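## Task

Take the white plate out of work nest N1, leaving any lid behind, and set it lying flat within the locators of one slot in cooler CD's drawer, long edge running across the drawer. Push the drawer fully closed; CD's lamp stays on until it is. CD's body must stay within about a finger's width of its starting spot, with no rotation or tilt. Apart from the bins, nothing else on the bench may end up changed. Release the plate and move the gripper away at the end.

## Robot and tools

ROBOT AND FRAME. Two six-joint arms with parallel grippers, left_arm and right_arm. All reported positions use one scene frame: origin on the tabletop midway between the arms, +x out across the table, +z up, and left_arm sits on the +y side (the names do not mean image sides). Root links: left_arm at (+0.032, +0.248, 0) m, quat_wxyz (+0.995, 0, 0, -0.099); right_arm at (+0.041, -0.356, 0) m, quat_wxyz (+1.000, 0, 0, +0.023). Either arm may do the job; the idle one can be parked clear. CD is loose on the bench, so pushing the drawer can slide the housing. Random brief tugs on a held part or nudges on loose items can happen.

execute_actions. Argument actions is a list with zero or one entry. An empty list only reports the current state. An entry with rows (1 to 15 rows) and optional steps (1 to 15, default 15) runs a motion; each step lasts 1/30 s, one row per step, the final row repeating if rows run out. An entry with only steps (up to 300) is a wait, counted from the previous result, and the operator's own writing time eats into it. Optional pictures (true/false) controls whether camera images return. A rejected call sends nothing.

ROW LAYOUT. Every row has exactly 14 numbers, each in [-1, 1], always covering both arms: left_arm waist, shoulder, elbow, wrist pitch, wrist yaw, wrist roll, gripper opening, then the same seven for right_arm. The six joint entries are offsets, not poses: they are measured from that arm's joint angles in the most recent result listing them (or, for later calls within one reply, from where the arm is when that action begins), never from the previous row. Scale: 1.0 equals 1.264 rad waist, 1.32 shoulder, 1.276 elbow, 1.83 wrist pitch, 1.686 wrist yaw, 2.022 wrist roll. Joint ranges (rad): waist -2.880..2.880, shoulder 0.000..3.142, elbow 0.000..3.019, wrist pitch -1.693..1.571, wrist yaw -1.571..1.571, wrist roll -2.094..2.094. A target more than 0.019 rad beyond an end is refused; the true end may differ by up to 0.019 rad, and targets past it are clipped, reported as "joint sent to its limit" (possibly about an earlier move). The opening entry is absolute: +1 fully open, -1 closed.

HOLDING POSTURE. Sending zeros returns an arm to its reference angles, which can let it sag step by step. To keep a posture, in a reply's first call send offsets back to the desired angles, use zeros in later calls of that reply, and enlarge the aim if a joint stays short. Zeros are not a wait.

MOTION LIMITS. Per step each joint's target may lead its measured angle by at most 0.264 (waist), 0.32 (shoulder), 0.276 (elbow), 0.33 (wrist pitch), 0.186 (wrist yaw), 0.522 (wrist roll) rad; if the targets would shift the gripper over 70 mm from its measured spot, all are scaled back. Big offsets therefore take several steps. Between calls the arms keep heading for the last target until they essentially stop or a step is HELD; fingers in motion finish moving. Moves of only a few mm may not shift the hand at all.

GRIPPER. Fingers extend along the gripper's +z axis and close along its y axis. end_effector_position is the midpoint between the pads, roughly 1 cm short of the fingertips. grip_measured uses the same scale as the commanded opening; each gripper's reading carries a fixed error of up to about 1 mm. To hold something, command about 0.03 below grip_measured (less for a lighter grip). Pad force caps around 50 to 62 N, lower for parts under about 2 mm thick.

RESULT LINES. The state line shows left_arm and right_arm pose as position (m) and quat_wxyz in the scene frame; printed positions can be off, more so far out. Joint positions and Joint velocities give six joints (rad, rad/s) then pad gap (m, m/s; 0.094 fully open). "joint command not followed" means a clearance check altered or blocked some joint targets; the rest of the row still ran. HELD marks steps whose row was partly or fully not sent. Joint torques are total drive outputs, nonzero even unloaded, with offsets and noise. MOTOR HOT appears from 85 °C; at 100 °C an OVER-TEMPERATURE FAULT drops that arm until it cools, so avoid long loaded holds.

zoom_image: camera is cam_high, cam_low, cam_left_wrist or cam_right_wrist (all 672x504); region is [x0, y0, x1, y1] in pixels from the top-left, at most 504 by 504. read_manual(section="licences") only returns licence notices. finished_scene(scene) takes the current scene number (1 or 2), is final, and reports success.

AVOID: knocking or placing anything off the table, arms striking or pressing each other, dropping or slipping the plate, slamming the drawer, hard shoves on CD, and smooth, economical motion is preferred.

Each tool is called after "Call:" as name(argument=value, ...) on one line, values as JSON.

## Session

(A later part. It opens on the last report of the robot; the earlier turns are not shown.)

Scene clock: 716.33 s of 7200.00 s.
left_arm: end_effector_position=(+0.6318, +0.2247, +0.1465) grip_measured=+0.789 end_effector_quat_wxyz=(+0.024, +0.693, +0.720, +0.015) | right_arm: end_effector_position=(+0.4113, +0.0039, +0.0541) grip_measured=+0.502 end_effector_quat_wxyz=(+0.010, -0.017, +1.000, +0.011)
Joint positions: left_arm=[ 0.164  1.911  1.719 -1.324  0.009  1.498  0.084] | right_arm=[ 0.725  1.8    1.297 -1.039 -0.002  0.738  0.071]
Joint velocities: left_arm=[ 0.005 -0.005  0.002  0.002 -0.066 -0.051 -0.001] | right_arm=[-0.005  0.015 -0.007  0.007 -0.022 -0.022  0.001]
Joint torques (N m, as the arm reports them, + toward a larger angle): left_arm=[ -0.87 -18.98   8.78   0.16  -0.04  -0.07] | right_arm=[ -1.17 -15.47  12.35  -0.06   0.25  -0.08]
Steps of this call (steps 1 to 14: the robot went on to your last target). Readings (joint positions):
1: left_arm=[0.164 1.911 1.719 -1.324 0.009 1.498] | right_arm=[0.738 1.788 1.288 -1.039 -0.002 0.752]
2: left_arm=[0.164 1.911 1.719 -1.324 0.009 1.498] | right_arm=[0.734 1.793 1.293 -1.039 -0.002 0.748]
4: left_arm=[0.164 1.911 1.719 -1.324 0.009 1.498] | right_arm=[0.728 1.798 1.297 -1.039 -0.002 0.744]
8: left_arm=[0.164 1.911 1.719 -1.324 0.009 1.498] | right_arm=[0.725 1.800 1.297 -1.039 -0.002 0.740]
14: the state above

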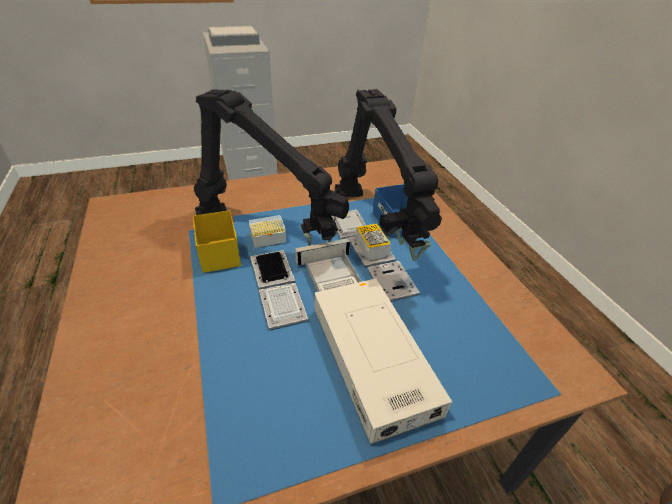

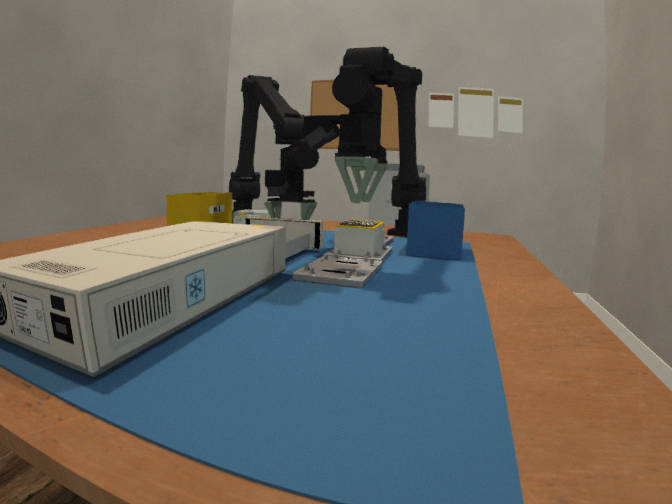

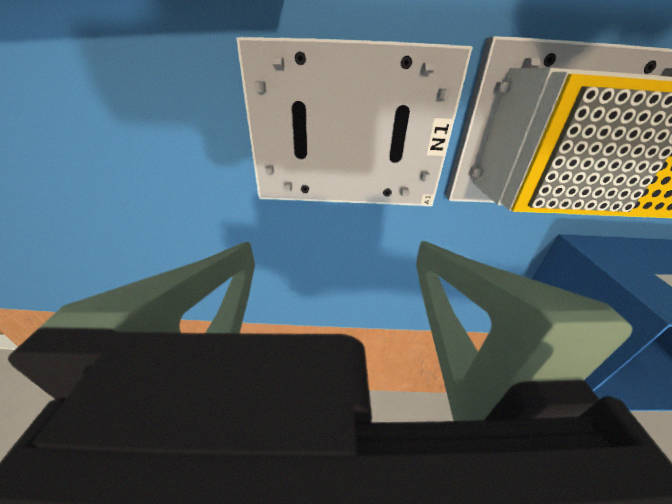

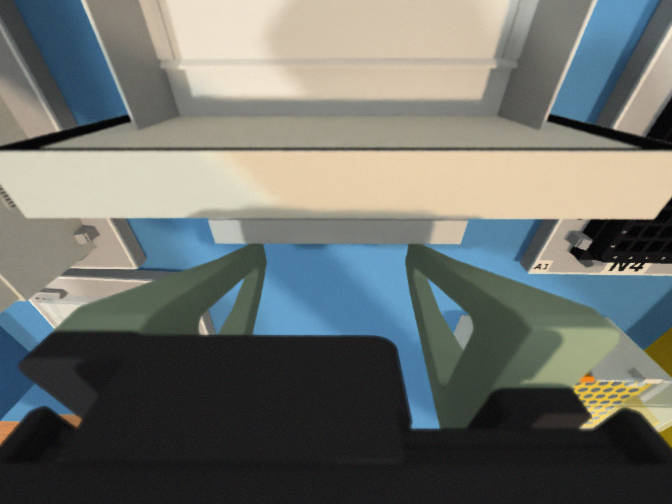

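Call:
execute_actions(actions=[{"rows": [[0,0,0.015,0,0,0,0.79,-0.003,0.022,0.022,0,0,-0.004,0.5],[0,0,0.015,0,0,0,0.79,-0.004,0.028,0.025,0,0,-0.005,0.5],[0,0,0.015,0,0,0,0.79,-0.006,0.034,0.029,-0.002,0,-0.006,0.5],[0,0,0.015,0,0,0,0.79,-0.009,0.040,0.035,-0.004,0,-0.008,0.5],[0,0,0.015,0,0,0,0.79,-0.013,0.046,0.043,-0.006,0,-0.010,0.5],[0,0,0.015,0,0,0,0.79,-0.017,0.052,0.052,-0.008,0,-0.013,0.5],[0,0,0.015,0,0,0,0.79,-0.021,0.058,0.061,-0.010,0,-0.015,0.5],[0,0,0.015,0,0,0,0.79,-0.025,0.064,0.070,-0.012,0,-0.018,0.5],[0,0,0.015,0,0,0,0.79,-0.029,0.070,0.079,-0.015,0,-0.020,0.5],[0,0,0.015,0,0,0,0.79,-0.033,0.076,0.088,-0.017,0,-0.023,0.5],[0,0,0.015,0,0,0,0.79,-0.037,0.082,0.097,-0.019,0,-0.025,0.5],[0,0,0.015,0,0,0,0.79,-0.041,0.087,0.106,-0.021,0,-0.028,0.5],[0,0,0.015,0,0,0,0.79,-0.045,0.091,0.115,-0.023,0,-0.030,0.5],[0,0,0.015,0,0,0,0.79,-0.048,0.094,0.123,-0.025,0,-0.032,0.5],[0,0,0.015,0,0,0,0.79,-0.051,0.096,0.130,-0.027,0,-0.034,0.5]], "steps": 15}], pictures=false)

Call:
execute_actions(actions=[{"steps": 10}], pictures=false)

Scene clock: 726.20 s of 7200.00 s.
left_arm: end_effector_position=(+0.6318, +0.2247, +0.1465) grip_measured=+0.789 end_effector_quat_wxyz=(+0.024, +0.693, +0.720, +0.015) | right_arm: end_effector_position=(+0.4504, +0.0084, +0.0460) grip_measured=+0.502 end_effector_quat_wxyz=(+0.006, -0.017, +1.000, +0.006)
Joint positions: left_arm=[ 0.164  1.911  1.719 -1.324  0.009  1.498  0.084] | right_arm=[ 0.681  1.89   1.408 -1.073 -0.002  0.694  0.071]
Joint velocities: left_arm=[-0.005  0.005 -0.012 -0.012  0.066 -0.022  0.   ] | right_arm=[-0.181  0.171  0.325 -0.037 -0.022 -0.168  0.001]
Joint torques (N m, as the arm reports them, + toward a larger angle): left_arm=[ -0.63 -19.04   8.74   0.12  -0.04  -0.07] | right_arm=[ -1.83 -16.98  12.66  -0.23   0.13  -0.02]
Steps of this call (steps 1 to 30: the robot went on to your last target; steps 31 to 90: nothing new was sent; then 6.37 s passed at rest; steps 91 to 105: all 15 steps of this action). Readings (joint positions):
91: left_arm=[0.164 1.911 1.719 -1.324 0.009 1.498] | right_arm=[0.725 1.800 1.297 -1.039 -0.002 0.738]
92: left_arm=[0.164 1.911 1.719 -1.324 0.009 1.498] | right_arm=[0.725 1.800 1.297 -1.039 -0.002 0.737]
94: left_arm=[0.164 1.911 1.719 -1.324 0.009 1.498] | right_arm=[0.725 1.804 1.299 -1.039 -0.002 0.736]
98: left_arm=[0.164 1.911 1.719 -1.324 0.009 1.498] | right_arm=[0.720 1.831 1.325 -1.053 -0.002 0.728]
105: the state above

Scene clock: 726.53 s of 7200.00 s.
left_arm: end_effector_position=(+0.6318, +0.2247, +0.1465) grip_measured=+0.789 end_effector_quat_wxyz=(+0.024, +0.693, +0.720, +0.015) | right_arm: end_effector_position=(+0.4629, +0.0038, +0.0466) grip_measured=+0.502 end_effector_quat_wxyz=(+0.008, -0.014, +1.000, +0.007)
Joint positions: left_arm=[ 0.164  1.911  1.719 -1.324  0.009  1.498  0.084] | right_arm=[ 0.66   1.901  1.427 -1.076 -0.002  0.679  0.071]
Joint velocities: left_arm=[ 0.005 -0.015 -0.002 -0.017 -0.066 -0.037  0.   ] | right_arm=[-0.015 -0.005 -0.002 -0.012  0.007 -0.11   0.   ]
Joint torques (N m, as the arm reports them, + toward a larger angle): left_arm=[ -0.95 -18.97   8.69   0.08  -0.04  -0.07] | right_arm=[ -0.48 -17.42  12.6   -0.21   0.11  -0.09]
Steps of this call (steps 1 to 10: the robot went on to your last target). Readings (joint positions):
1: left_arm=[0.164 1.911 1.719 -1.324 0.009 1.498] | right_arm=[0.675 1.895 1.417 -1.074 -0.002 0.690]
2: left_arm=[0.164 1.911 1.719 -1.324 0.009 1.498] | right_arm=[0.671 1.899 1.423 -1.074 -0.002 0.688]
4: left_arm=[0.164 1.911 1.719 -1.324 0.009 1.498] | right_arm=[0.663 1.901 1.427 -1.074 -0.002 0.684]
8: left_arm=[0.164 1.911 1.719 -1.324 0.009 1.498] | right_arm=[0.660 1.901 1.427 -1.076 -0.002 0.680]
10: the state above

Call:
execute_actions(actions=[{"rows": [[0,0,0.015,0,0,0,0.79,-0.003,0.021,0.027,-0.006,0,-0.004,0.5],[0,0,0.015,0,0,0,0.79,-0.005,0.025,0.030,-0.007,0,-0.005,0.5],[0,0,0.015,0,0,0,0.79,-0.007,0.030,0.035,-0.008,0,-0.006,0.5],[0,0,0.015,0,0,0,0.79,-0.010,0.035,0.042,-0.010,0,-0.008,0.5],[0,0,0.015,0,0,0,0.79,-0.013,0.041,0.051,-0.013,0,-0.010,0.5],[0,0,0.015,0,0,0,0.79,-0.016,0.047,0.061,-0.015,0,-0.012,0.5],[0,0,0.015,0,0,0,0.79,-0.019,0.053,0.071,-0.018,0,-0.015,0.5],[0,0,0.015,0,0,0,0.79,-0.022,0.059,0.081,-0.021,0,-0.017,0.5],[0,0,0.015,0,0,0,0.79,-0.025,0.065,0.091,-0.024,0,-0.019,0.5],[0,0,0.015,0,0,0,0.79,-0.028,0.071,0.101,-0.027,0,-0.021,0.5],[0,0,0.015,0,0,0,0.79,-0.031,0.077,0.111,-0.030,0,-0.024,0.5],[0,0,0.015,0,0,0,0.79,-0.034,0.082,0.121,-0.032,0,-0.026,0.5],[0,0,0.015,0,0,0,0.79,-0.036,0.086,0.130,-0.035,0,-0.028,0.5],[0,0,0.015,0,0,0,0.79,-0.038,0.090,0.138,-0.037,0,-0.030,0.5],[0,0,0.015,0,0,0,0.79,-0.040,0.092,0.145,-0.039,0,-0.031,0.5]], "steps": 15}], pictures=false)

Call:
execute_actions(actions=[{"steps": 10}])

Scene clock: 737.00 s of 7200.00 s.
left_arm: end_effector_position=(+0.6318, +0.2247, +0.1465) grip_measured=+0.789 end_effector_quat_wxyz=(+0.024, +0.693, +0.720, +0.015) | right_arm: end_effector_position=(+0.5006, +0.0086, +0.0464) grip_measured=+0.502 end_effector_quat_wxyz=(+0.004, -0.017, +1.000, +0.004)
Joint positions: left_arm=[ 0.164  1.911  1.719 -1.324  0.009  1.498  0.084] | right_arm=[ 0.624  1.982  1.555 -1.132 -0.002  0.636  0.071]
Joint velocities: left_arm=[-0.005 -0.015  0.007 -0.022 -0.022  0.066  0.   ] | right_arm=[-0.112  0.21   0.31  -0.071 -0.007 -0.051 -0.   ]
Joint torques (N m, as the arm reports them, + toward a larger angle): left_arm=[ -0.79 -19.03   8.66   0.06  -0.04  -0.05] | right_arm=[ -1.5  -18.74  13.03  -0.2    0.1   -0.01]
Steps of this call (steps 1 to 30: the robot went on to your last target; steps 31 to 90: nothing new was sent; then 6.97 s passed at rest; steps 91 to 105: all 15 steps of this action). Readings (joint positions):
91: left_arm=[0.164 1.911 1.719 -1.324 0.009 1.498] | right_arm=[0.660 1.901 1.427 -1.076 -0.002 0.677]
92: left_arm=[0.164 1.911 1.719 -1.324 0.009 1.498] | right_arm=[0.660 1.901 1.427 -1.076 -0.002 0.677]
94: left_arm=[0.164 1.911 1.719 -1.324 0.009 1.498] | right_arm=[0.660 1.904 1.431 -1.079 -0.002 0.676]
98: left_arm=[0.164 1.911 1.719 -1.324 0.009 1.498] | right_arm=[0.655 1.926 1.465 -1.103 -0.002 0.663]
105: the state above

Scene clock: 737.33 s of 7200.00 s.
left_arm: end_effector_position=(+0.6318, +0.2247, +0.1465) grip_measured=+0.789 end_effector_quat_wxyz=(+0.024, +0.693, +0.720, +0.015) | right_arm: end_effector_position=(+0.5106, +0.0059, +0.0465) grip_measured=+0.502 end_effector_quat_wxyz=(+0.006, -0.015, +1.000, +0.006)
Joint positions: left_arm=[ 0.164  1.911  1.719 -1.324  0.009  1.498  0.084] | right_arm=[ 0.61   1.994  1.575 -1.135 -0.002  0.626  0.071]
Joint velocities: left_arm=[ 0.005 -0.015  0.007  0.007  0.051 -0.022  0.   ] | right_arm=[-0.005 -0.005 -0.002 -0.017  0.007 -0.007  0.   ]
Joint torques (N m, as the arm reports them, + toward a larger angle): left_arm=[ -0.72 -18.84   8.76   0.18  -0.05  -0.06] | right_arm=[ -1.18 -19.07  13.02  -0.21   0.1   -0.06]
Steps of this call (steps 1 to 10: the robot went on to your last target). Readings (joint positions):
1: left_arm=[0.164 1.911 1.719 -1.324 0.009 1.498] | right_arm=[0.620 1.988 1.565 -1.133 -0.002 0.633]
2: left_arm=[0.164 1.911 1.719 -1.324 0.009 1.498] | right_arm=[0.617 1.992 1.571 -1.133 -0.002 0.632]
4: left_arm=[0.164 1.911 1.719 -1.324 0.009 1.498] | right_arm=[0.612 1.994 1.575 -1.133 -0.002 0.629]
8: left_arm=[0.164 1.911 1.719 -1.324 0.009 1.498] | right_arm=[0.610 1.994 1.575 -1.135 -0.002 0.626]
10: the state above

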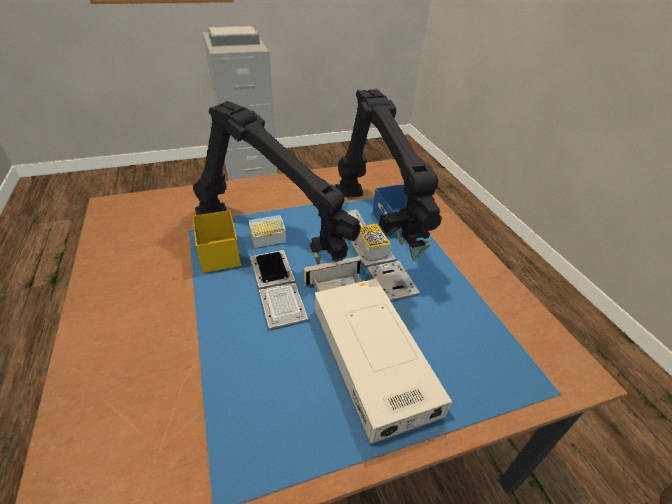

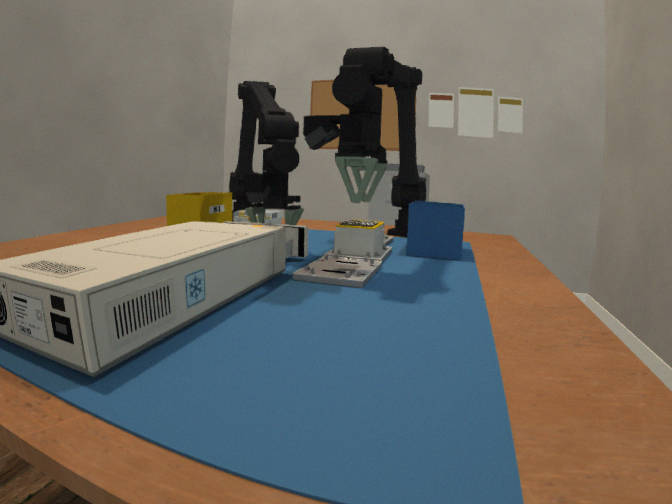

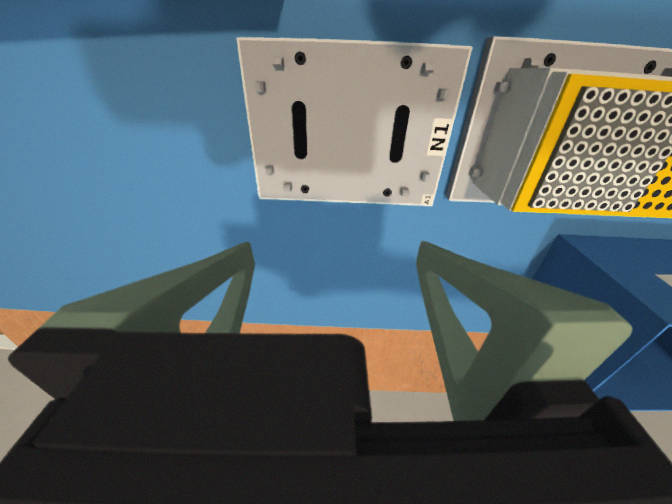

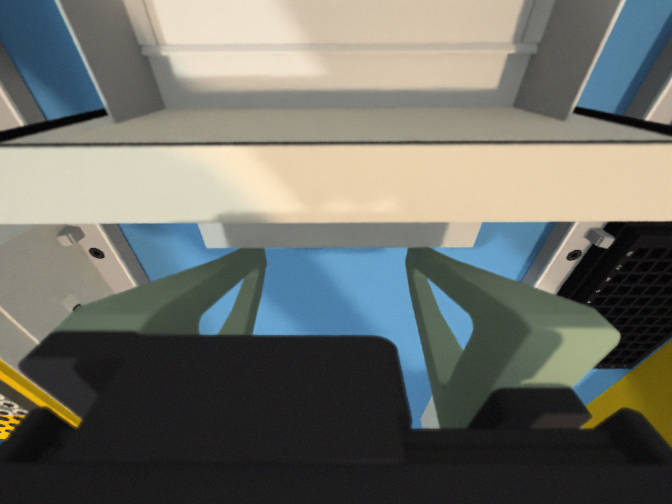

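Call:
execute_actions(actions=[{"rows": [[0.001,0,0.015,0,0,0,0.79,-0.003,0.022,0.028,-0.006,0,-0.004,0.5],[0.003,0,0.015,0,0,0,0.79,-0.005,0.026,0.032,-0.007,0,-0.005,0.5],[0.006,0,0.015,0,0,0,0.79,-0.007,0.031,0.038,-0.009,0,-0.006,0.5],[0.010,0,0.015,0,0,0,0.79,-0.009,0.037,0.046,-0.011,0,-0.007,0.5],[0.015,0,0.015,0,0,0,0.79,-0.012,0.044,0.056,-0.014,0,-0.009,0.5],[0.021,0,0.015,0,0,0,0.79,-0.015,0.051,0.067,-0.017,0,-0.011,0.5],[0.027,0,0.015,0,0,0,0.79,-0.018,0.058,0.079,-0.020,0,-0.013,0.5],[0.033,0,0.015,0,0,0,0.79,-0.020,0.065,0.091,-0.024,0,-0.015,0.5],[0.039,0,0.015,0,0,0,0.79,-0.023,0.072,0.103,-0.027,0,-0.017,0.5],[0.045,0,0.015,0,0,0,0.79,-0.026,0.078,0.115,-0.030,0,-0.019,0.5],[0.050,0,0.015,0,0,0,0.79,-0.028,0.084,0.126,-0.034,0,-0.021,0.5],[0.054,0,0.015,0,0,0,0.79,-0.031,0.090,0.137,-0.037,0,-0.023,0.5],[0.057,0,0.015,0,0,0,0.79,-0.033,0.095,0.148,-0.040,0,-0.025,0.5],[0.059,0,0.015,0,0,0,0.79,-0.035,0.099,0.157,-0.042,0,-0.026,0.5],[0.060,0,0.015,0,0,0,0.79,-0.036,0.101,0.164,-0.044,0,-0.027,0.5]], "steps": 15}], pictures=false)

Call:
execute_actions(actions=[{"steps": 10}])

Scene clock: 749.40 s of 7200.00 s.
left_arm: end_effector_position=(+0.6321, +0.2615, +0.1465) grip_measured=+0.789 end_effector_quat_wxyz=(+0.023, +0.671, +0.741, +0.016) | right_arm: end_effector_position=(+0.5509, +0.0118, +0.0469) grip_measured=+0.502 end_effector_quat_wxyz=(+0.005, -0.018, +1.000, +0.004)
Joint positions: left_arm=[ 0.226  1.911  1.719 -1.324  0.009  1.498  0.084] | right_arm=[ 0.579  2.085  1.727 -1.199 -0.002  0.589  0.071]
Joint velocities: left_arm=[ 0.259 -0.015 -0.007  0.022  0.051 -0.007  0.   ] | right_arm=[-0.122  0.2    0.349 -0.051  0.007 -0.095  0.001]
Joint torques (N m, as the arm reports them, + toward a larger angle): left_arm=[ -0.71 -18.82   8.75   0.13  -0.04  -0.07] | right_arm=[ -1.27 -20.21  13.2   -0.06   0.09  -0.04]
Steps of this call (steps 1 to 30: the robot went on to your last target; steps 31 to 90: nothing new was sent; then 8.57 s passed at rest; steps 91 to 105: all 15 steps of this action). Readings (joint positions):
91: left_arm=[0.164 1.911 1.719 -1.324 0.009 1.498] | right_arm=[0.610 1.994 1.575 -1.135 -0.002 0.624]
92: left_arm=[0.164 1.911 1.719 -1.324 0.009 1.498] | right_arm=[0.610 1.995 1.575 -1.135 -0.002 0.624]
94: left_arm=[0.164 1.911 1.719 -1.324 0.009 1.498] | right_arm=[0.610 1.998 1.580 -1.139 -0.002 0.623]
98: left_arm=[0.171 1.911 1.719 -1.324 0.009 1.498] | right_arm=[0.606 2.022 1.621 -1.168 -0.002 0.613]
105: the state above

Scene clock: 749.73 s of 7200.00 s.
left_arm: end_effector_position=(+0.6317, +0.2746, +0.1465) grip_measured=+0.789 end_effector_quat_wxyz=(+0.023, +0.663, +0.748, +0.016) | right_arm: end_effector_position=(+0.5598, +0.0087, +0.0468) grip_measured=+0.502 end_effector_quat_wxyz=(+0.007, -0.016, +1.000, +0.005)
Joint positions: left_arm=[ 0.247  1.911  1.719 -1.324  0.009  1.498  0.084] | right_arm=[ 0.566  2.097  1.747 -1.203 -0.002  0.58   0.071]
Joint velocities: left_arm=[ 0.015 -0.005  0.002  0.002  0.022 -0.007 -0.   ] | right_arm=[-0.005 -0.005  0.002  0.007 -0.066  0.007  0.   ]
Joint torques (N m, as the arm reports them, + toward a larger angle): left_arm=[ -1.27 -18.92   8.74   0.07  -0.04  -0.07] | right_arm=[ -0.8  -20.3   13.36  -0.21   0.09  -0.06]
Steps of this call (steps 1 to 10: the robot went on to your last target). Readings (joint positions):
1: left_arm=[0.234 1.911 1.719 -1.324 0.009 1.498] | right_arm=[0.575 2.091 1.737 -1.200 -0.002 0.587]
2: left_arm=[0.240 1.911 1.719 -1.324 0.009 1.498] | right_arm=[0.572 2.095 1.743 -1.200 -0.002 0.585]
4: left_arm=[0.248 1.911 1.719 -1.324 0.009 1.498] | right_arm=[0.568 2.097 1.747 -1.200 -0.002 0.583]
8: left_arm=[0.248 1.911 1.719 -1.324 0.009 1.498] | right_arm=[0.566 2.097 1.747 -1.203 -0.002 0.581]
10: the state above

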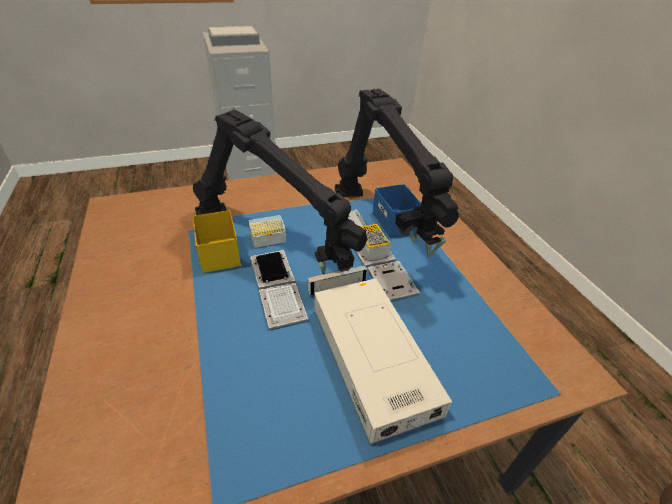

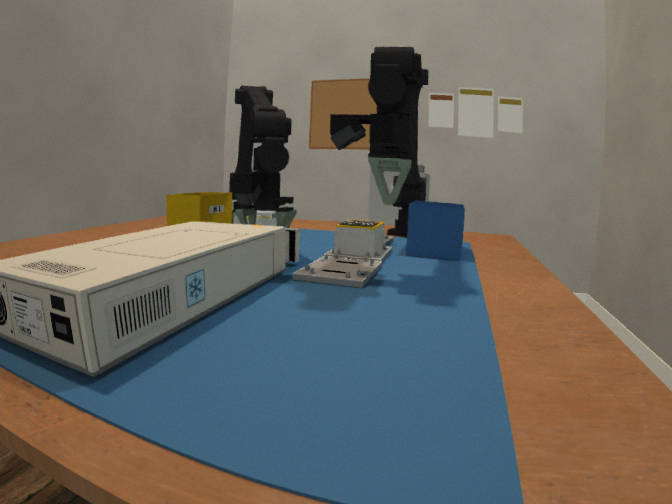

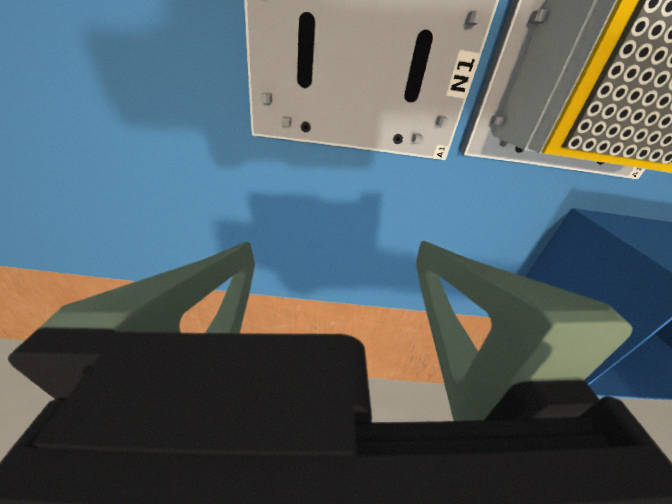

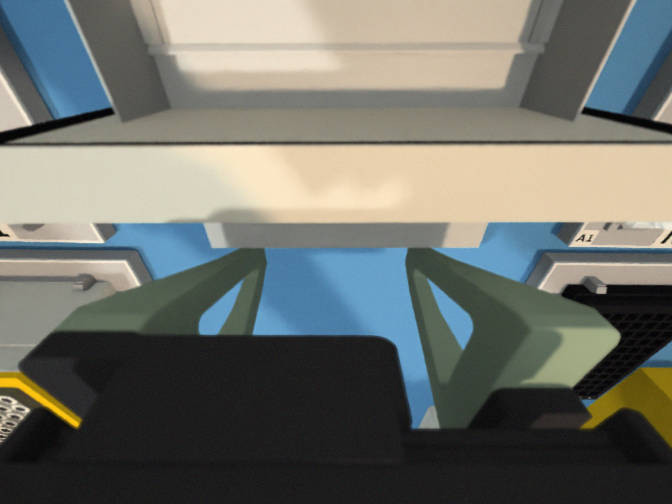

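Call:
execute_actions(actions=[{"rows": [[0,0,0.015,0,0,0,0.79,-0.003,0.023,0.028,-0.006,0,-0.004,0.5],[0,0,0.015,0,0,0,0.79,-0.005,0.027,0.032,-0.007,0,-0.005,0.5],[0,0,0.015,0,0,0,0.79,-0.007,0.031,0.037,-0.009,0,-0.006,0.5],[0,0,0.015,0,0,0,0.79,-0.009,0.036,0.044,-0.011,0,-0.007,0.5],[0,0,0.015,0,0,0,0.79,-0.011,0.042,0.053,-0.013,0,-0.008,0.5],[0,0,0.015,0,0,0,0.79,-0.013,0.048,0.063,-0.016,0,-0.010,0.5],[0,0,0.015,0,0,0,0.79,-0.016,0.054,0.074,-0.019,0,-0.011,0.5],[0,0,0.015,0,0,0,0.79,-0.018,0.060,0.085,-0.022,0,-0.013,0.5],[0,0,0.015,0,0,0,0.79,-0.020,0.066,0.096,-0.026,0,-0.015,0.5],[0,0,0.015,0,0,0,0.79,-0.022,0.072,0.107,-0.029,0,-0.016,0.5],[0,0,0.015,0,0,0,0.79,-0.024,0.077,0.117,-0.032,0,-0.018,0.5],[0,0,0.015,0,0,0,0.79,-0.026,0.082,0.127,-0.035,0,-0.019,0.5],[0,0,0.015,0,0,0,0.79,-0.028,0.086,0.136,-0.038,0,-0.020,0.5],[0,0,0.015,0,0,0,0.79,-0.029,0.089,0.143,-0.040,0,-0.021,0.5],[0,0,0.015,0,0,0,0.79,-0.030,0.091,0.149,-0.042,0,-0.022,0.5]], "steps": 15}], pictures=false)

Call:
execute_actions(actions=[{"steps": 10}])

Scene clock: 759.53 s of 7200.00 s.
left_arm: end_effector_position=(+0.6317, +0.2746, +0.1465) grip_measured=+0.789 end_effector_quat_wxyz=(+0.023, +0.663, +0.748, +0.016) | right_arm: end_effector_position=(+0.5920, +0.0119, +0.0474) grip_measured=+0.502 end_effector_quat_wxyz=(+0.006, -0.019, +1.000, +0.005)
Joint positions: left_arm=[ 0.247  1.911  1.719 -1.324  0.009  1.498  0.084] | right_arm=[ 0.542  2.175  1.881 -1.263 -0.002  0.552  0.071]
Joint velocities: left_arm=[-0.005 -0.005 -0.002  0.007  0.007  0.022 -0.   ] | right_arm=[-0.103  0.181  0.276 -0.066  0.007 -0.066 -0.   ]
Joint torques (N m, as the arm reports them, + toward a larger angle): left_arm=[ -0.66 -19.01   8.76   0.12  -0.04  -0.06] | right_arm=[ -2.02 -21.71  13.4   -0.21   0.09  -0.03]
Steps of this call (steps 1 to 30: the robot went on to your last target; steps 31 to 90: nothing new was sent; then 6.30 s passed at rest; steps 91 to 105: all 15 steps of this action). Readings (joint positions):
91: left_arm=[0.247 1.911 1.719 -1.324 0.009 1.498] | right_arm=[0.566 2.097 1.747 -1.203 -0.002 0.579]
92: left_arm=[0.247 1.911 1.719 -1.324 0.009 1.498] | right_arm=[0.566 2.097 1.747 -1.203 -0.002 0.579]
94: left_arm=[0.247 1.911 1.719 -1.324 0.009 1.498] | right_arm=[0.566 2.100 1.751 -1.207 -0.002 0.578]
98: left_arm=[0.247 1.911 1.719 -1.324 0.009 1.498] | right_arm=[0.563 2.120 1.787 -1.232 -0.002 0.570]
105: the state above

Scene clock: 759.87 s of 7200.00 s.
left_arm: end_effector_position=(+0.6317, +0.2746, +0.1465) grip_measured=+0.789 end_effector_quat_wxyz=(+0.023, +0.663, +0.748, +0.016) | right_arm: end_effector_position=(+0.5982, +0.0087, +0.0473) grip_measured=+0.502 end_effector_quat_wxyz=(+0.006, -0.018, +1.000, +0.005)
Joint positions: left_arm=[ 0.247  1.911  1.719 -1.324  0.009  1.498  0.084] | right_arm=[ 0.533  2.184  1.897 -1.268 -0.002  0.544  0.071]
Joint velocities: left_arm=[ 0.005 -0.015  0.012 -0.012  0.007  0.007  0.001] | right_arm=[-0.015 -0.005 -0.007 -0.012 -0.022 -0.051 -0.   ]
Joint torques (N m, as the arm reports them, + toward a larger angle): left_arm=[ -0.62 -18.91   8.7    0.07  -0.03  -0.07] | right_arm=[ -1.41 -21.78  13.73  -0.18   0.08  -0.05]
Steps of this call (steps 1 to 10: the robot went on to your last target). Readings (joint positions):
1: left_arm=[0.247 1.911 1.719 -1.324 0.009 1.498] | right_arm=[0.540 2.179 1.890 -1.264 -0.002 0.550]
2: left_arm=[0.247 1.911 1.719 -1.324 0.009 1.498] | right_arm=[0.538 2.182 1.895 -1.265 -0.002 0.548]
4: left_arm=[0.247 1.911 1.719 -1.324 0.009 1.498] | right_arm=[0.534 2.184 1.897 -1.266 -0.002 0.547]
8: left_arm=[0.247 1.911 1.719 -1.324 0.009 1.498] | right_arm=[0.533 2.184 1.897 -1.268 -0.002 0.545]
10: the state above

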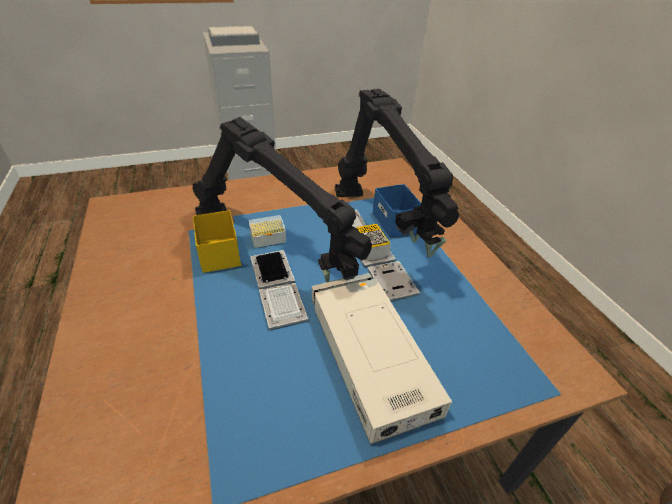

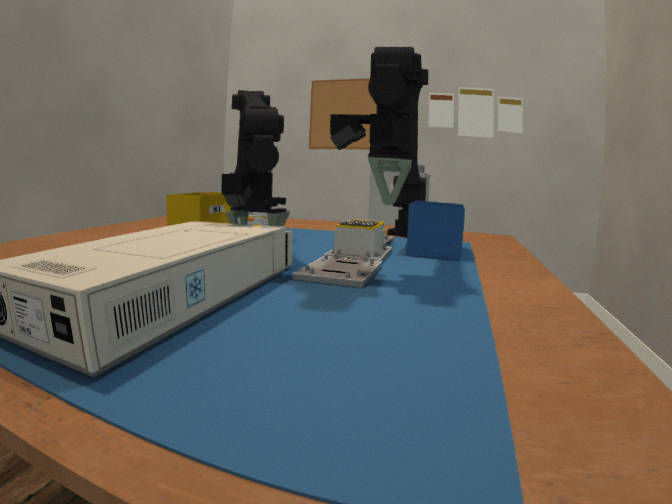

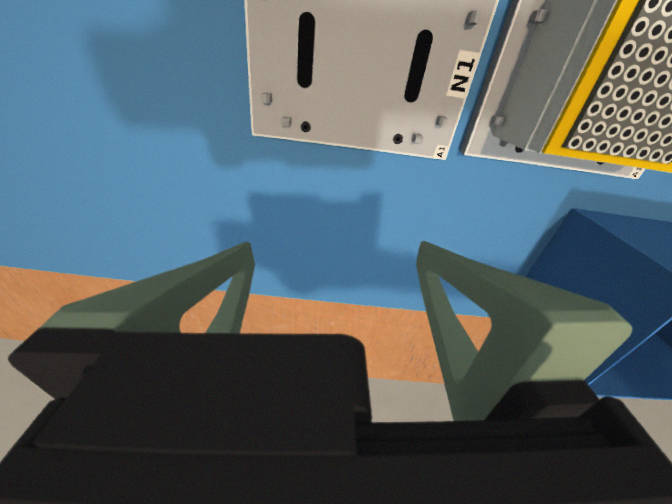

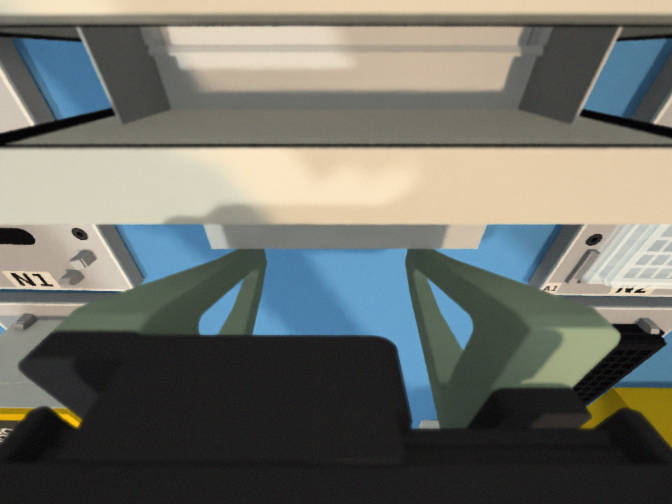

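Call:
execute_actions(actions=[{"rows": [[0,0,0.015,0,0,0,0.79,-0.004,0.025,0.031,-0.006,0,-0.004,0.5],[0,0,0.015,0,0,0,0.79,-0.005,0.028,0.034,-0.007,0,-0.005,0.5],[0,0,0.015,0,0,0,0.79,-0.006,0.031,0.038,-0.008,0,-0.005,0.5],[0,0,0.015,0,0,0,0.79,-0.008,0.034,0.043,-0.009,0,-0.006,0.5],[0,0,0.015,0,0,0,0.79,-0.009,0.037,0.048,-0.011,0,-0.007,0.5],[0,0,0.015,0,0,0,0.79,-0.010,0.040,0.053,-0.012,0,-0.007,0.5],[0,0,0.015,0,0,0,0.79,-0.011,0.043,0.058,-0.014,0,-0.008,0.5],[0,0,0.015,0,0,0,0.79,-0.013,0.046,0.063,-0.015,0,-0.009,0.5],[0,0,0.015,0,0,0,0.79,-0.014,0.048,0.068,-0.017,0,-0.009,0.5],[0,0,0.015,0,0,0,0.79,-0.015,0.051,0.073,-0.018,0,-0.010,0.5],[0,0,0.015,0,0,0,0.79,-0.016,0.053,0.077,-0.019,0,-0.010,0.5],[0,0,0.015,0,0,0,0.79,-0.017,0.055,0.081,-0.020,0,-0.011,0.5],[0,0,0.015,0,0,0,0.79,-0.017,0.056,0.084,-0.021,0,-0.011,0.5],[0,0,0.015,0,0,0,0.79,-0.018,0.057,0.087,-0.022,0,-0.012,0.5],[0,0,0.015,0,0,0,0.79,-0.018,0.058,0.089,-0.023,0,-0.012,0.5]], "steps": 15}], pictures=false)

Call:
execute_actions(actions=[{"steps": 10}])

Scene clock: 774.93 s of 7200.00 s.
left_arm: end_effector_position=(+0.6317, +0.2746, +0.1465) grip_measured=+0.789 end_effector_quat_wxyz=(+0.023, +0.663, +0.748, +0.016) | right_arm: end_effector_position=(+0.6123, +0.0102, +0.0477) grip_measured=+0.502 end_effector_quat_wxyz=(+0.006, -0.019, +1.000, +0.005)
Joint positions: left_arm=[ 0.247  1.911  1.719 -1.324  0.009  1.498  0.084] | right_arm=[ 0.524  2.22   1.962 -1.297 -0.002  0.533  0.071]
Joint velocities: left_arm=[ 0.005 -0.005 -0.002  0.022 -0.051  0.007  0.001] | right_arm=[-0.044  0.044  0.105 -0.027  0.066  0.022  0.001]
Joint torques (N m, as the arm reports them, + toward a larger angle): left_arm=[ -0.62 -18.95   8.73   0.1   -0.04  -0.09] | right_arm=[ -1.72 -21.97  13.88  -0.14   0.11  -0.09]
Steps of this call (steps 1 to 30: the robot went on to your last target; steps 31 to 90: nothing new was sent; then 11.57 s passed at rest; steps 91 to 105: all 15 steps of this action). Readings (joint positions):
91: left_arm=[0.247 1.911 1.719 -1.324 0.009 1.498] | right_arm=[0.533 2.184 1.897 -1.268 -0.002 0.544]
92: left_arm=[0.247 1.911 1.719 -1.324 0.009 1.498] | right_arm=[0.533 2.184 1.897 -1.268 -0.002 0.543]
94: left_arm=[0.247 1.911 1.719 -1.324 0.009 1.498] | right_arm=[0.533 2.186 1.901 -1.271 -0.002 0.543]
98: left_arm=[0.247 1.911 1.719 -1.324 0.009 1.498] | right_arm=[0.532 2.197 1.922 -1.286 -0.002 0.540]
105: the state above

Scene clock: 775.27 s of 7200.00 s.
left_arm: end_effector_position=(+0.6317, +0.2746, +0.1465) grip_measured=+0.789 end_effector_quat_wxyz=(+0.023, +0.663, +0.748, +0.016) | right_arm: end_effector_position=(+0.6144, +0.0091, +0.0479) grip_measured=+0.502 end_effector_quat_wxyz=(+0.006, -0.019, +1.000, +0.005)
Joint positions: left_arm=[ 0.247  1.911  1.719 -1.324  0.009  1.498  0.084] | right_arm=[ 0.521  2.223  1.968 -1.3   -0.002  0.529  0.071]
Joint velocities: left_arm=[ 0.005  0.005 -0.007  0.007  0.066 -0.007 -0.002] | right_arm=[-0.015 -0.005  0.007  0.012 -0.081 -0.037 -0.001]
Joint torques (N m, as the arm reports them, + toward a larger angle): left_arm=[ -0.62 -19.05   8.67   0.17  -0.04  -0.07] | right_arm=[ -1.58 -22.23  14.09  -0.15   0.09  -0.08]
Steps of this call (steps 1 to 10: the robot went on to your last target). Readings (joint positions):
1: left_arm=[0.247 1.911 1.719 -1.324 0.009 1.498] | right_arm=[0.523 2.222 1.965 -1.298 -0.002 0.532]
2: left_arm=[0.247 1.911 1.719 -1.324 0.009 1.498] | right_arm=[0.522 2.223 1.967 -1.298 -0.002 0.531]
4: left_arm=[0.247 1.911 1.719 -1.324 0.009 1.498] | right_arm=[0.521 2.223 1.968 -1.299 -0.002 0.530]
8: left_arm=[0.247 1.911 1.719 -1.324 0.009 1.498] | right_arm=[0.521 2.223 1.968 -1.300 -0.002 0.529]
10: the state above

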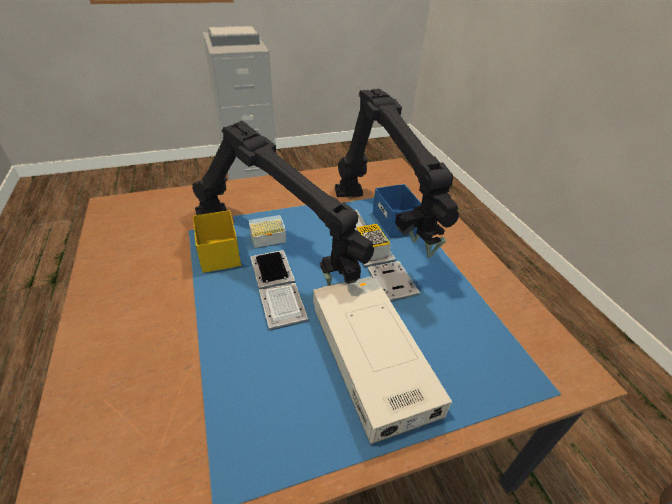

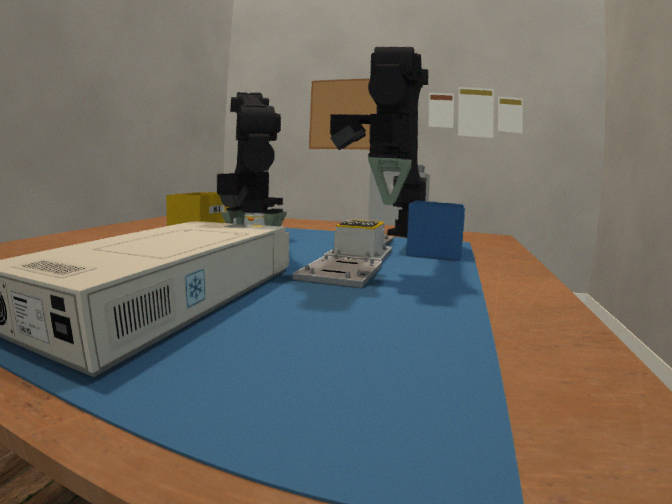

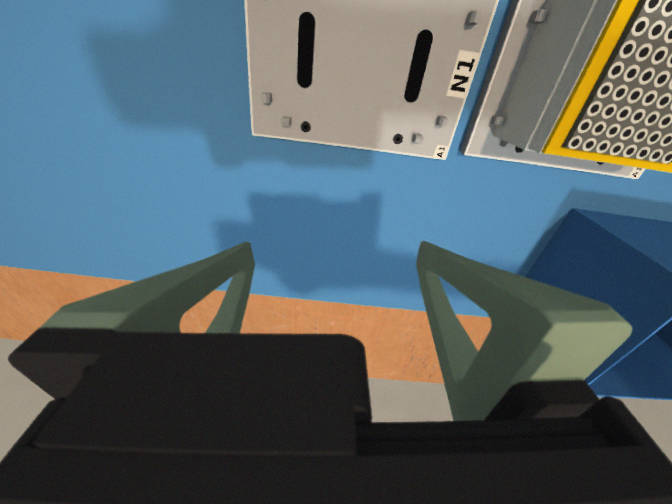

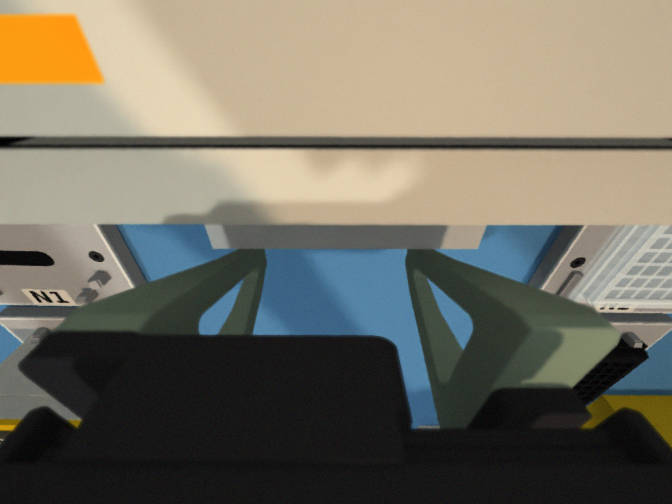

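Call:
execute_actions(actions=[{"rows": [[0,0,0.015,0,0,0,0.79,-0.008,0.027,0.033,0,0,-0.004,0.5],[0,0,0.015,0,0,0,0.79,-0.009,0.028,0.034,0,0,-0.005,0.5],[0,0,0.015,0,0,0,0.79,-0.010,0.029,0.036,0,0,-0.005,0.5],[0,0,0.015,0,0,0,0.79,-0.010,0.030,0.037,0,0,-0.006,0.5],[0,0,0.015,0,0,0,0.79,-0.011,0.031,0.038,0,0,-0.006,0.5],[0,0,0.015,0,0,0,0.79,-0.012,0.032,0.040,0,0,-0.006,0.5],[0,0,0.015,0,0,0,0.79,-0.012,0.033,0.041,0,0,-0.007,0.5],[0,0,0.015,0,0,0,0.79,-0.013,0.034,0.042,0,0,-0.007,0.5],[0,0,0.015,0,0,0,0.79,-0.014,0.035,0.044,0,0,-0.008,0.5],[0,0,0.015,0,0,0,0.79,-0.014,0.035,0.045,0,0,-0.008,0.5],[0,0,0.015,0,0,0,0.79,-0.015,0.036,0.046,0,0,-0.008,0.5],[0,0,0.015,0,0,0,0.79,-0.015,0.036,0.047,0,0,-0.009,0.5],[0,0,0.015,0,0,0,0.79,-0.016,0.037,0.048,0,0,-0.009,0.5],[0,0,0.015,0,0,0,0.79,-0.016,0.037,0.049,0,0,-0.009,0.5],[0,0,0.015,0,0,0,0.79,-0.016,0.037,0.049,0,0,-0.009,0.5]], "steps": 15}], pictures=false)

Call:
execute_actions(actions=[{"steps": 12}])

Scene clock: 788.60 s of 7200.00 s.
left_arm: end_effector_position=(+0.6317, +0.2746, +0.1465) grip_measured=+0.789 end_effector_quat_wxyz=(+0.023, +0.663, +0.748, +0.016) | right_arm: end_effector_position=(+0.6205, +0.0083, +0.0480) grip_measured=+0.502 end_effector_quat_wxyz=(+0.009, -0.018, +1.000, +0.008)
Joint positions: left_arm=[ 0.247  1.911  1.719 -1.324  0.009  1.498  0.084] | right_arm=[ 0.514  2.232  1.985 -1.3   -0.004  0.524  0.071]
Joint velocities: left_arm=[-0.015  0.005  0.002  0.017  0.007  0.051  0.001] | right_arm=[-0.005 -0.005 -0.002 -0.012 -0.081 -0.007  0.   ]
Joint torques (N m, as the arm reports them, + toward a larger angle): left_arm=[ -0.59 -18.71   8.71   0.11  -0.03  -0.05] | right_arm=[ -2.31 -21.89  14.4    0.16   0.19  -0.11]
Steps of this call (steps 1 to 15: the robot went on to your last target; steps 16 to 90: nothing new was sent; then 9.83 s passed at rest; steps 91 to 105: all 15 steps of this action). Readings (joint positions):
91: left_arm=[0.247 1.911 1.719 -1.324 0.009 1.498] | right_arm=[0.521 2.223 1.968 -1.300 -0.002 0.529]
92: left_arm=[0.247 1.911 1.719 -1.324 0.009 1.498] | right_arm=[0.521 2.223 1.968 -1.300 -0.002 0.529]
94: left_arm=[0.247 1.911 1.719 -1.324 0.009 1.498] | right_arm=[0.521 2.224 1.969 -1.300 -0.002 0.529]
98: left_arm=[0.247 1.911 1.719 -1.324 0.009 1.498] | right_arm=[0.519 2.227 1.975 -1.300 -0.002 0.528]
105: the state above

Scene clock: 789.00 s of 7200.00 s.
left_arm: end_effector_position=(+0.6317, +0.2746, +0.1465) grip_measured=+0.789 end_effector_quat_wxyz=(+0.023, +0.663, +0.748, +0.016) | right_arm: end_effector_position=(+0.6205, +0.0083, +0.0480) grip_measured=+0.502 end_effector_quat_wxyz=(+0.009, -0.018, +1.000, +0.008)
Joint positions: left_arm=[ 0.247  1.911  1.719 -1.324  0.009  1.498  0.084] | right_arm=[ 0.514  2.232  1.985 -1.3   -0.004  0.524  0.071]
Joint velocities: left_arm=[-0.005  0.005 -0.002 -0.002  0.037  0.007 -0.001] | right_arm=[ 0.005  0.005  0.007 -0.012  0.051  0.022 -0.001]
Joint torques (N m, as the arm reports them, + toward a larger angle): left_arm=[ -0.71 -19.05   8.65   0.13  -0.05  -0.09] | right_arm=[ -1.97 -22.14  14.45   0.3    0.21  -0.12]
Steps of this call (steps 1 to 12: the robot went on to your last target). Readings (joint positions):
1: left_arm=[0.247 1.911 1.719 -1.324 0.009 1.498] | right_arm=[0.514 2.232 1.985 -1.300 -0.004 0.524]
2: left_arm=[0.247 1.911 1.719 -1.324 0.009 1.498] | right_arm=[0.514 2.232 1.985 -1.300 -0.004 0.524]
4: left_arm=[0.247 1.911 1.719 -1.324 0.009 1.498] | right_arm=[0.514 2.232 1.985 -1.300 -0.004 0.524]
8: left_arm=[0.247 1.911 1.719 -1.324 0.009 1.498] | right_arm=[0.514 2.232 1.985 -1.300 -0.004 0.524]
12: the state above

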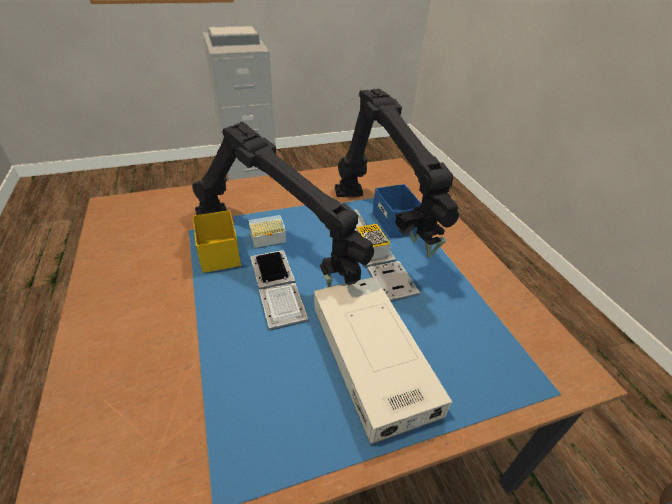

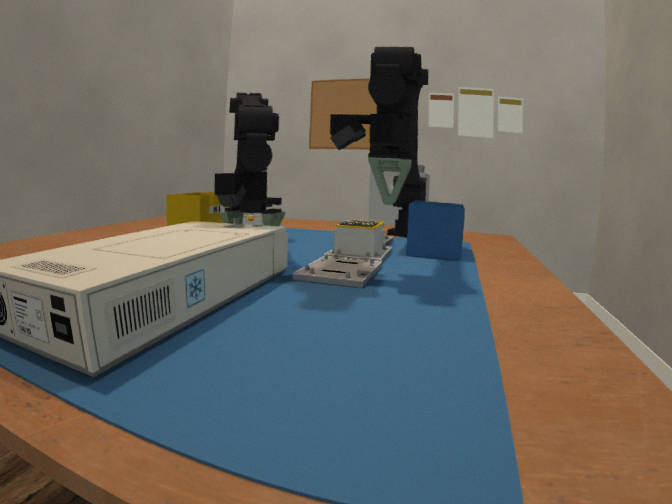

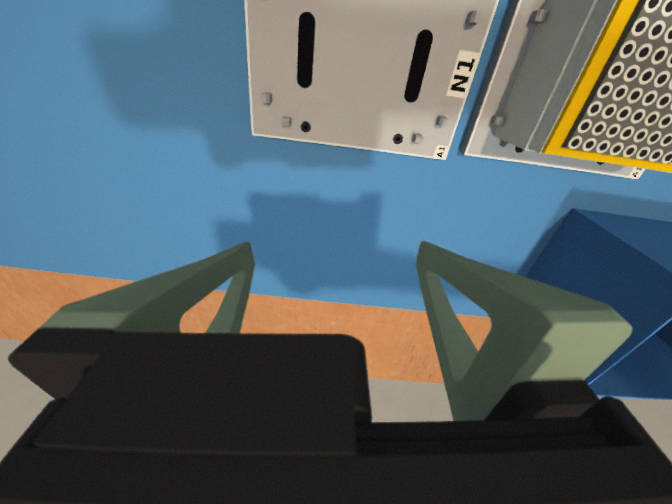

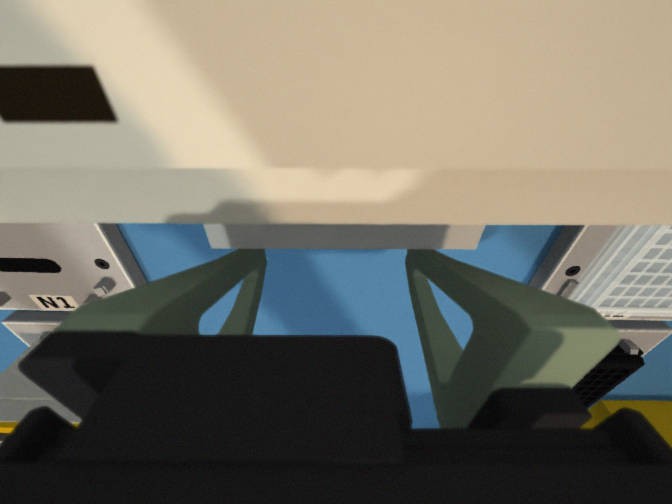

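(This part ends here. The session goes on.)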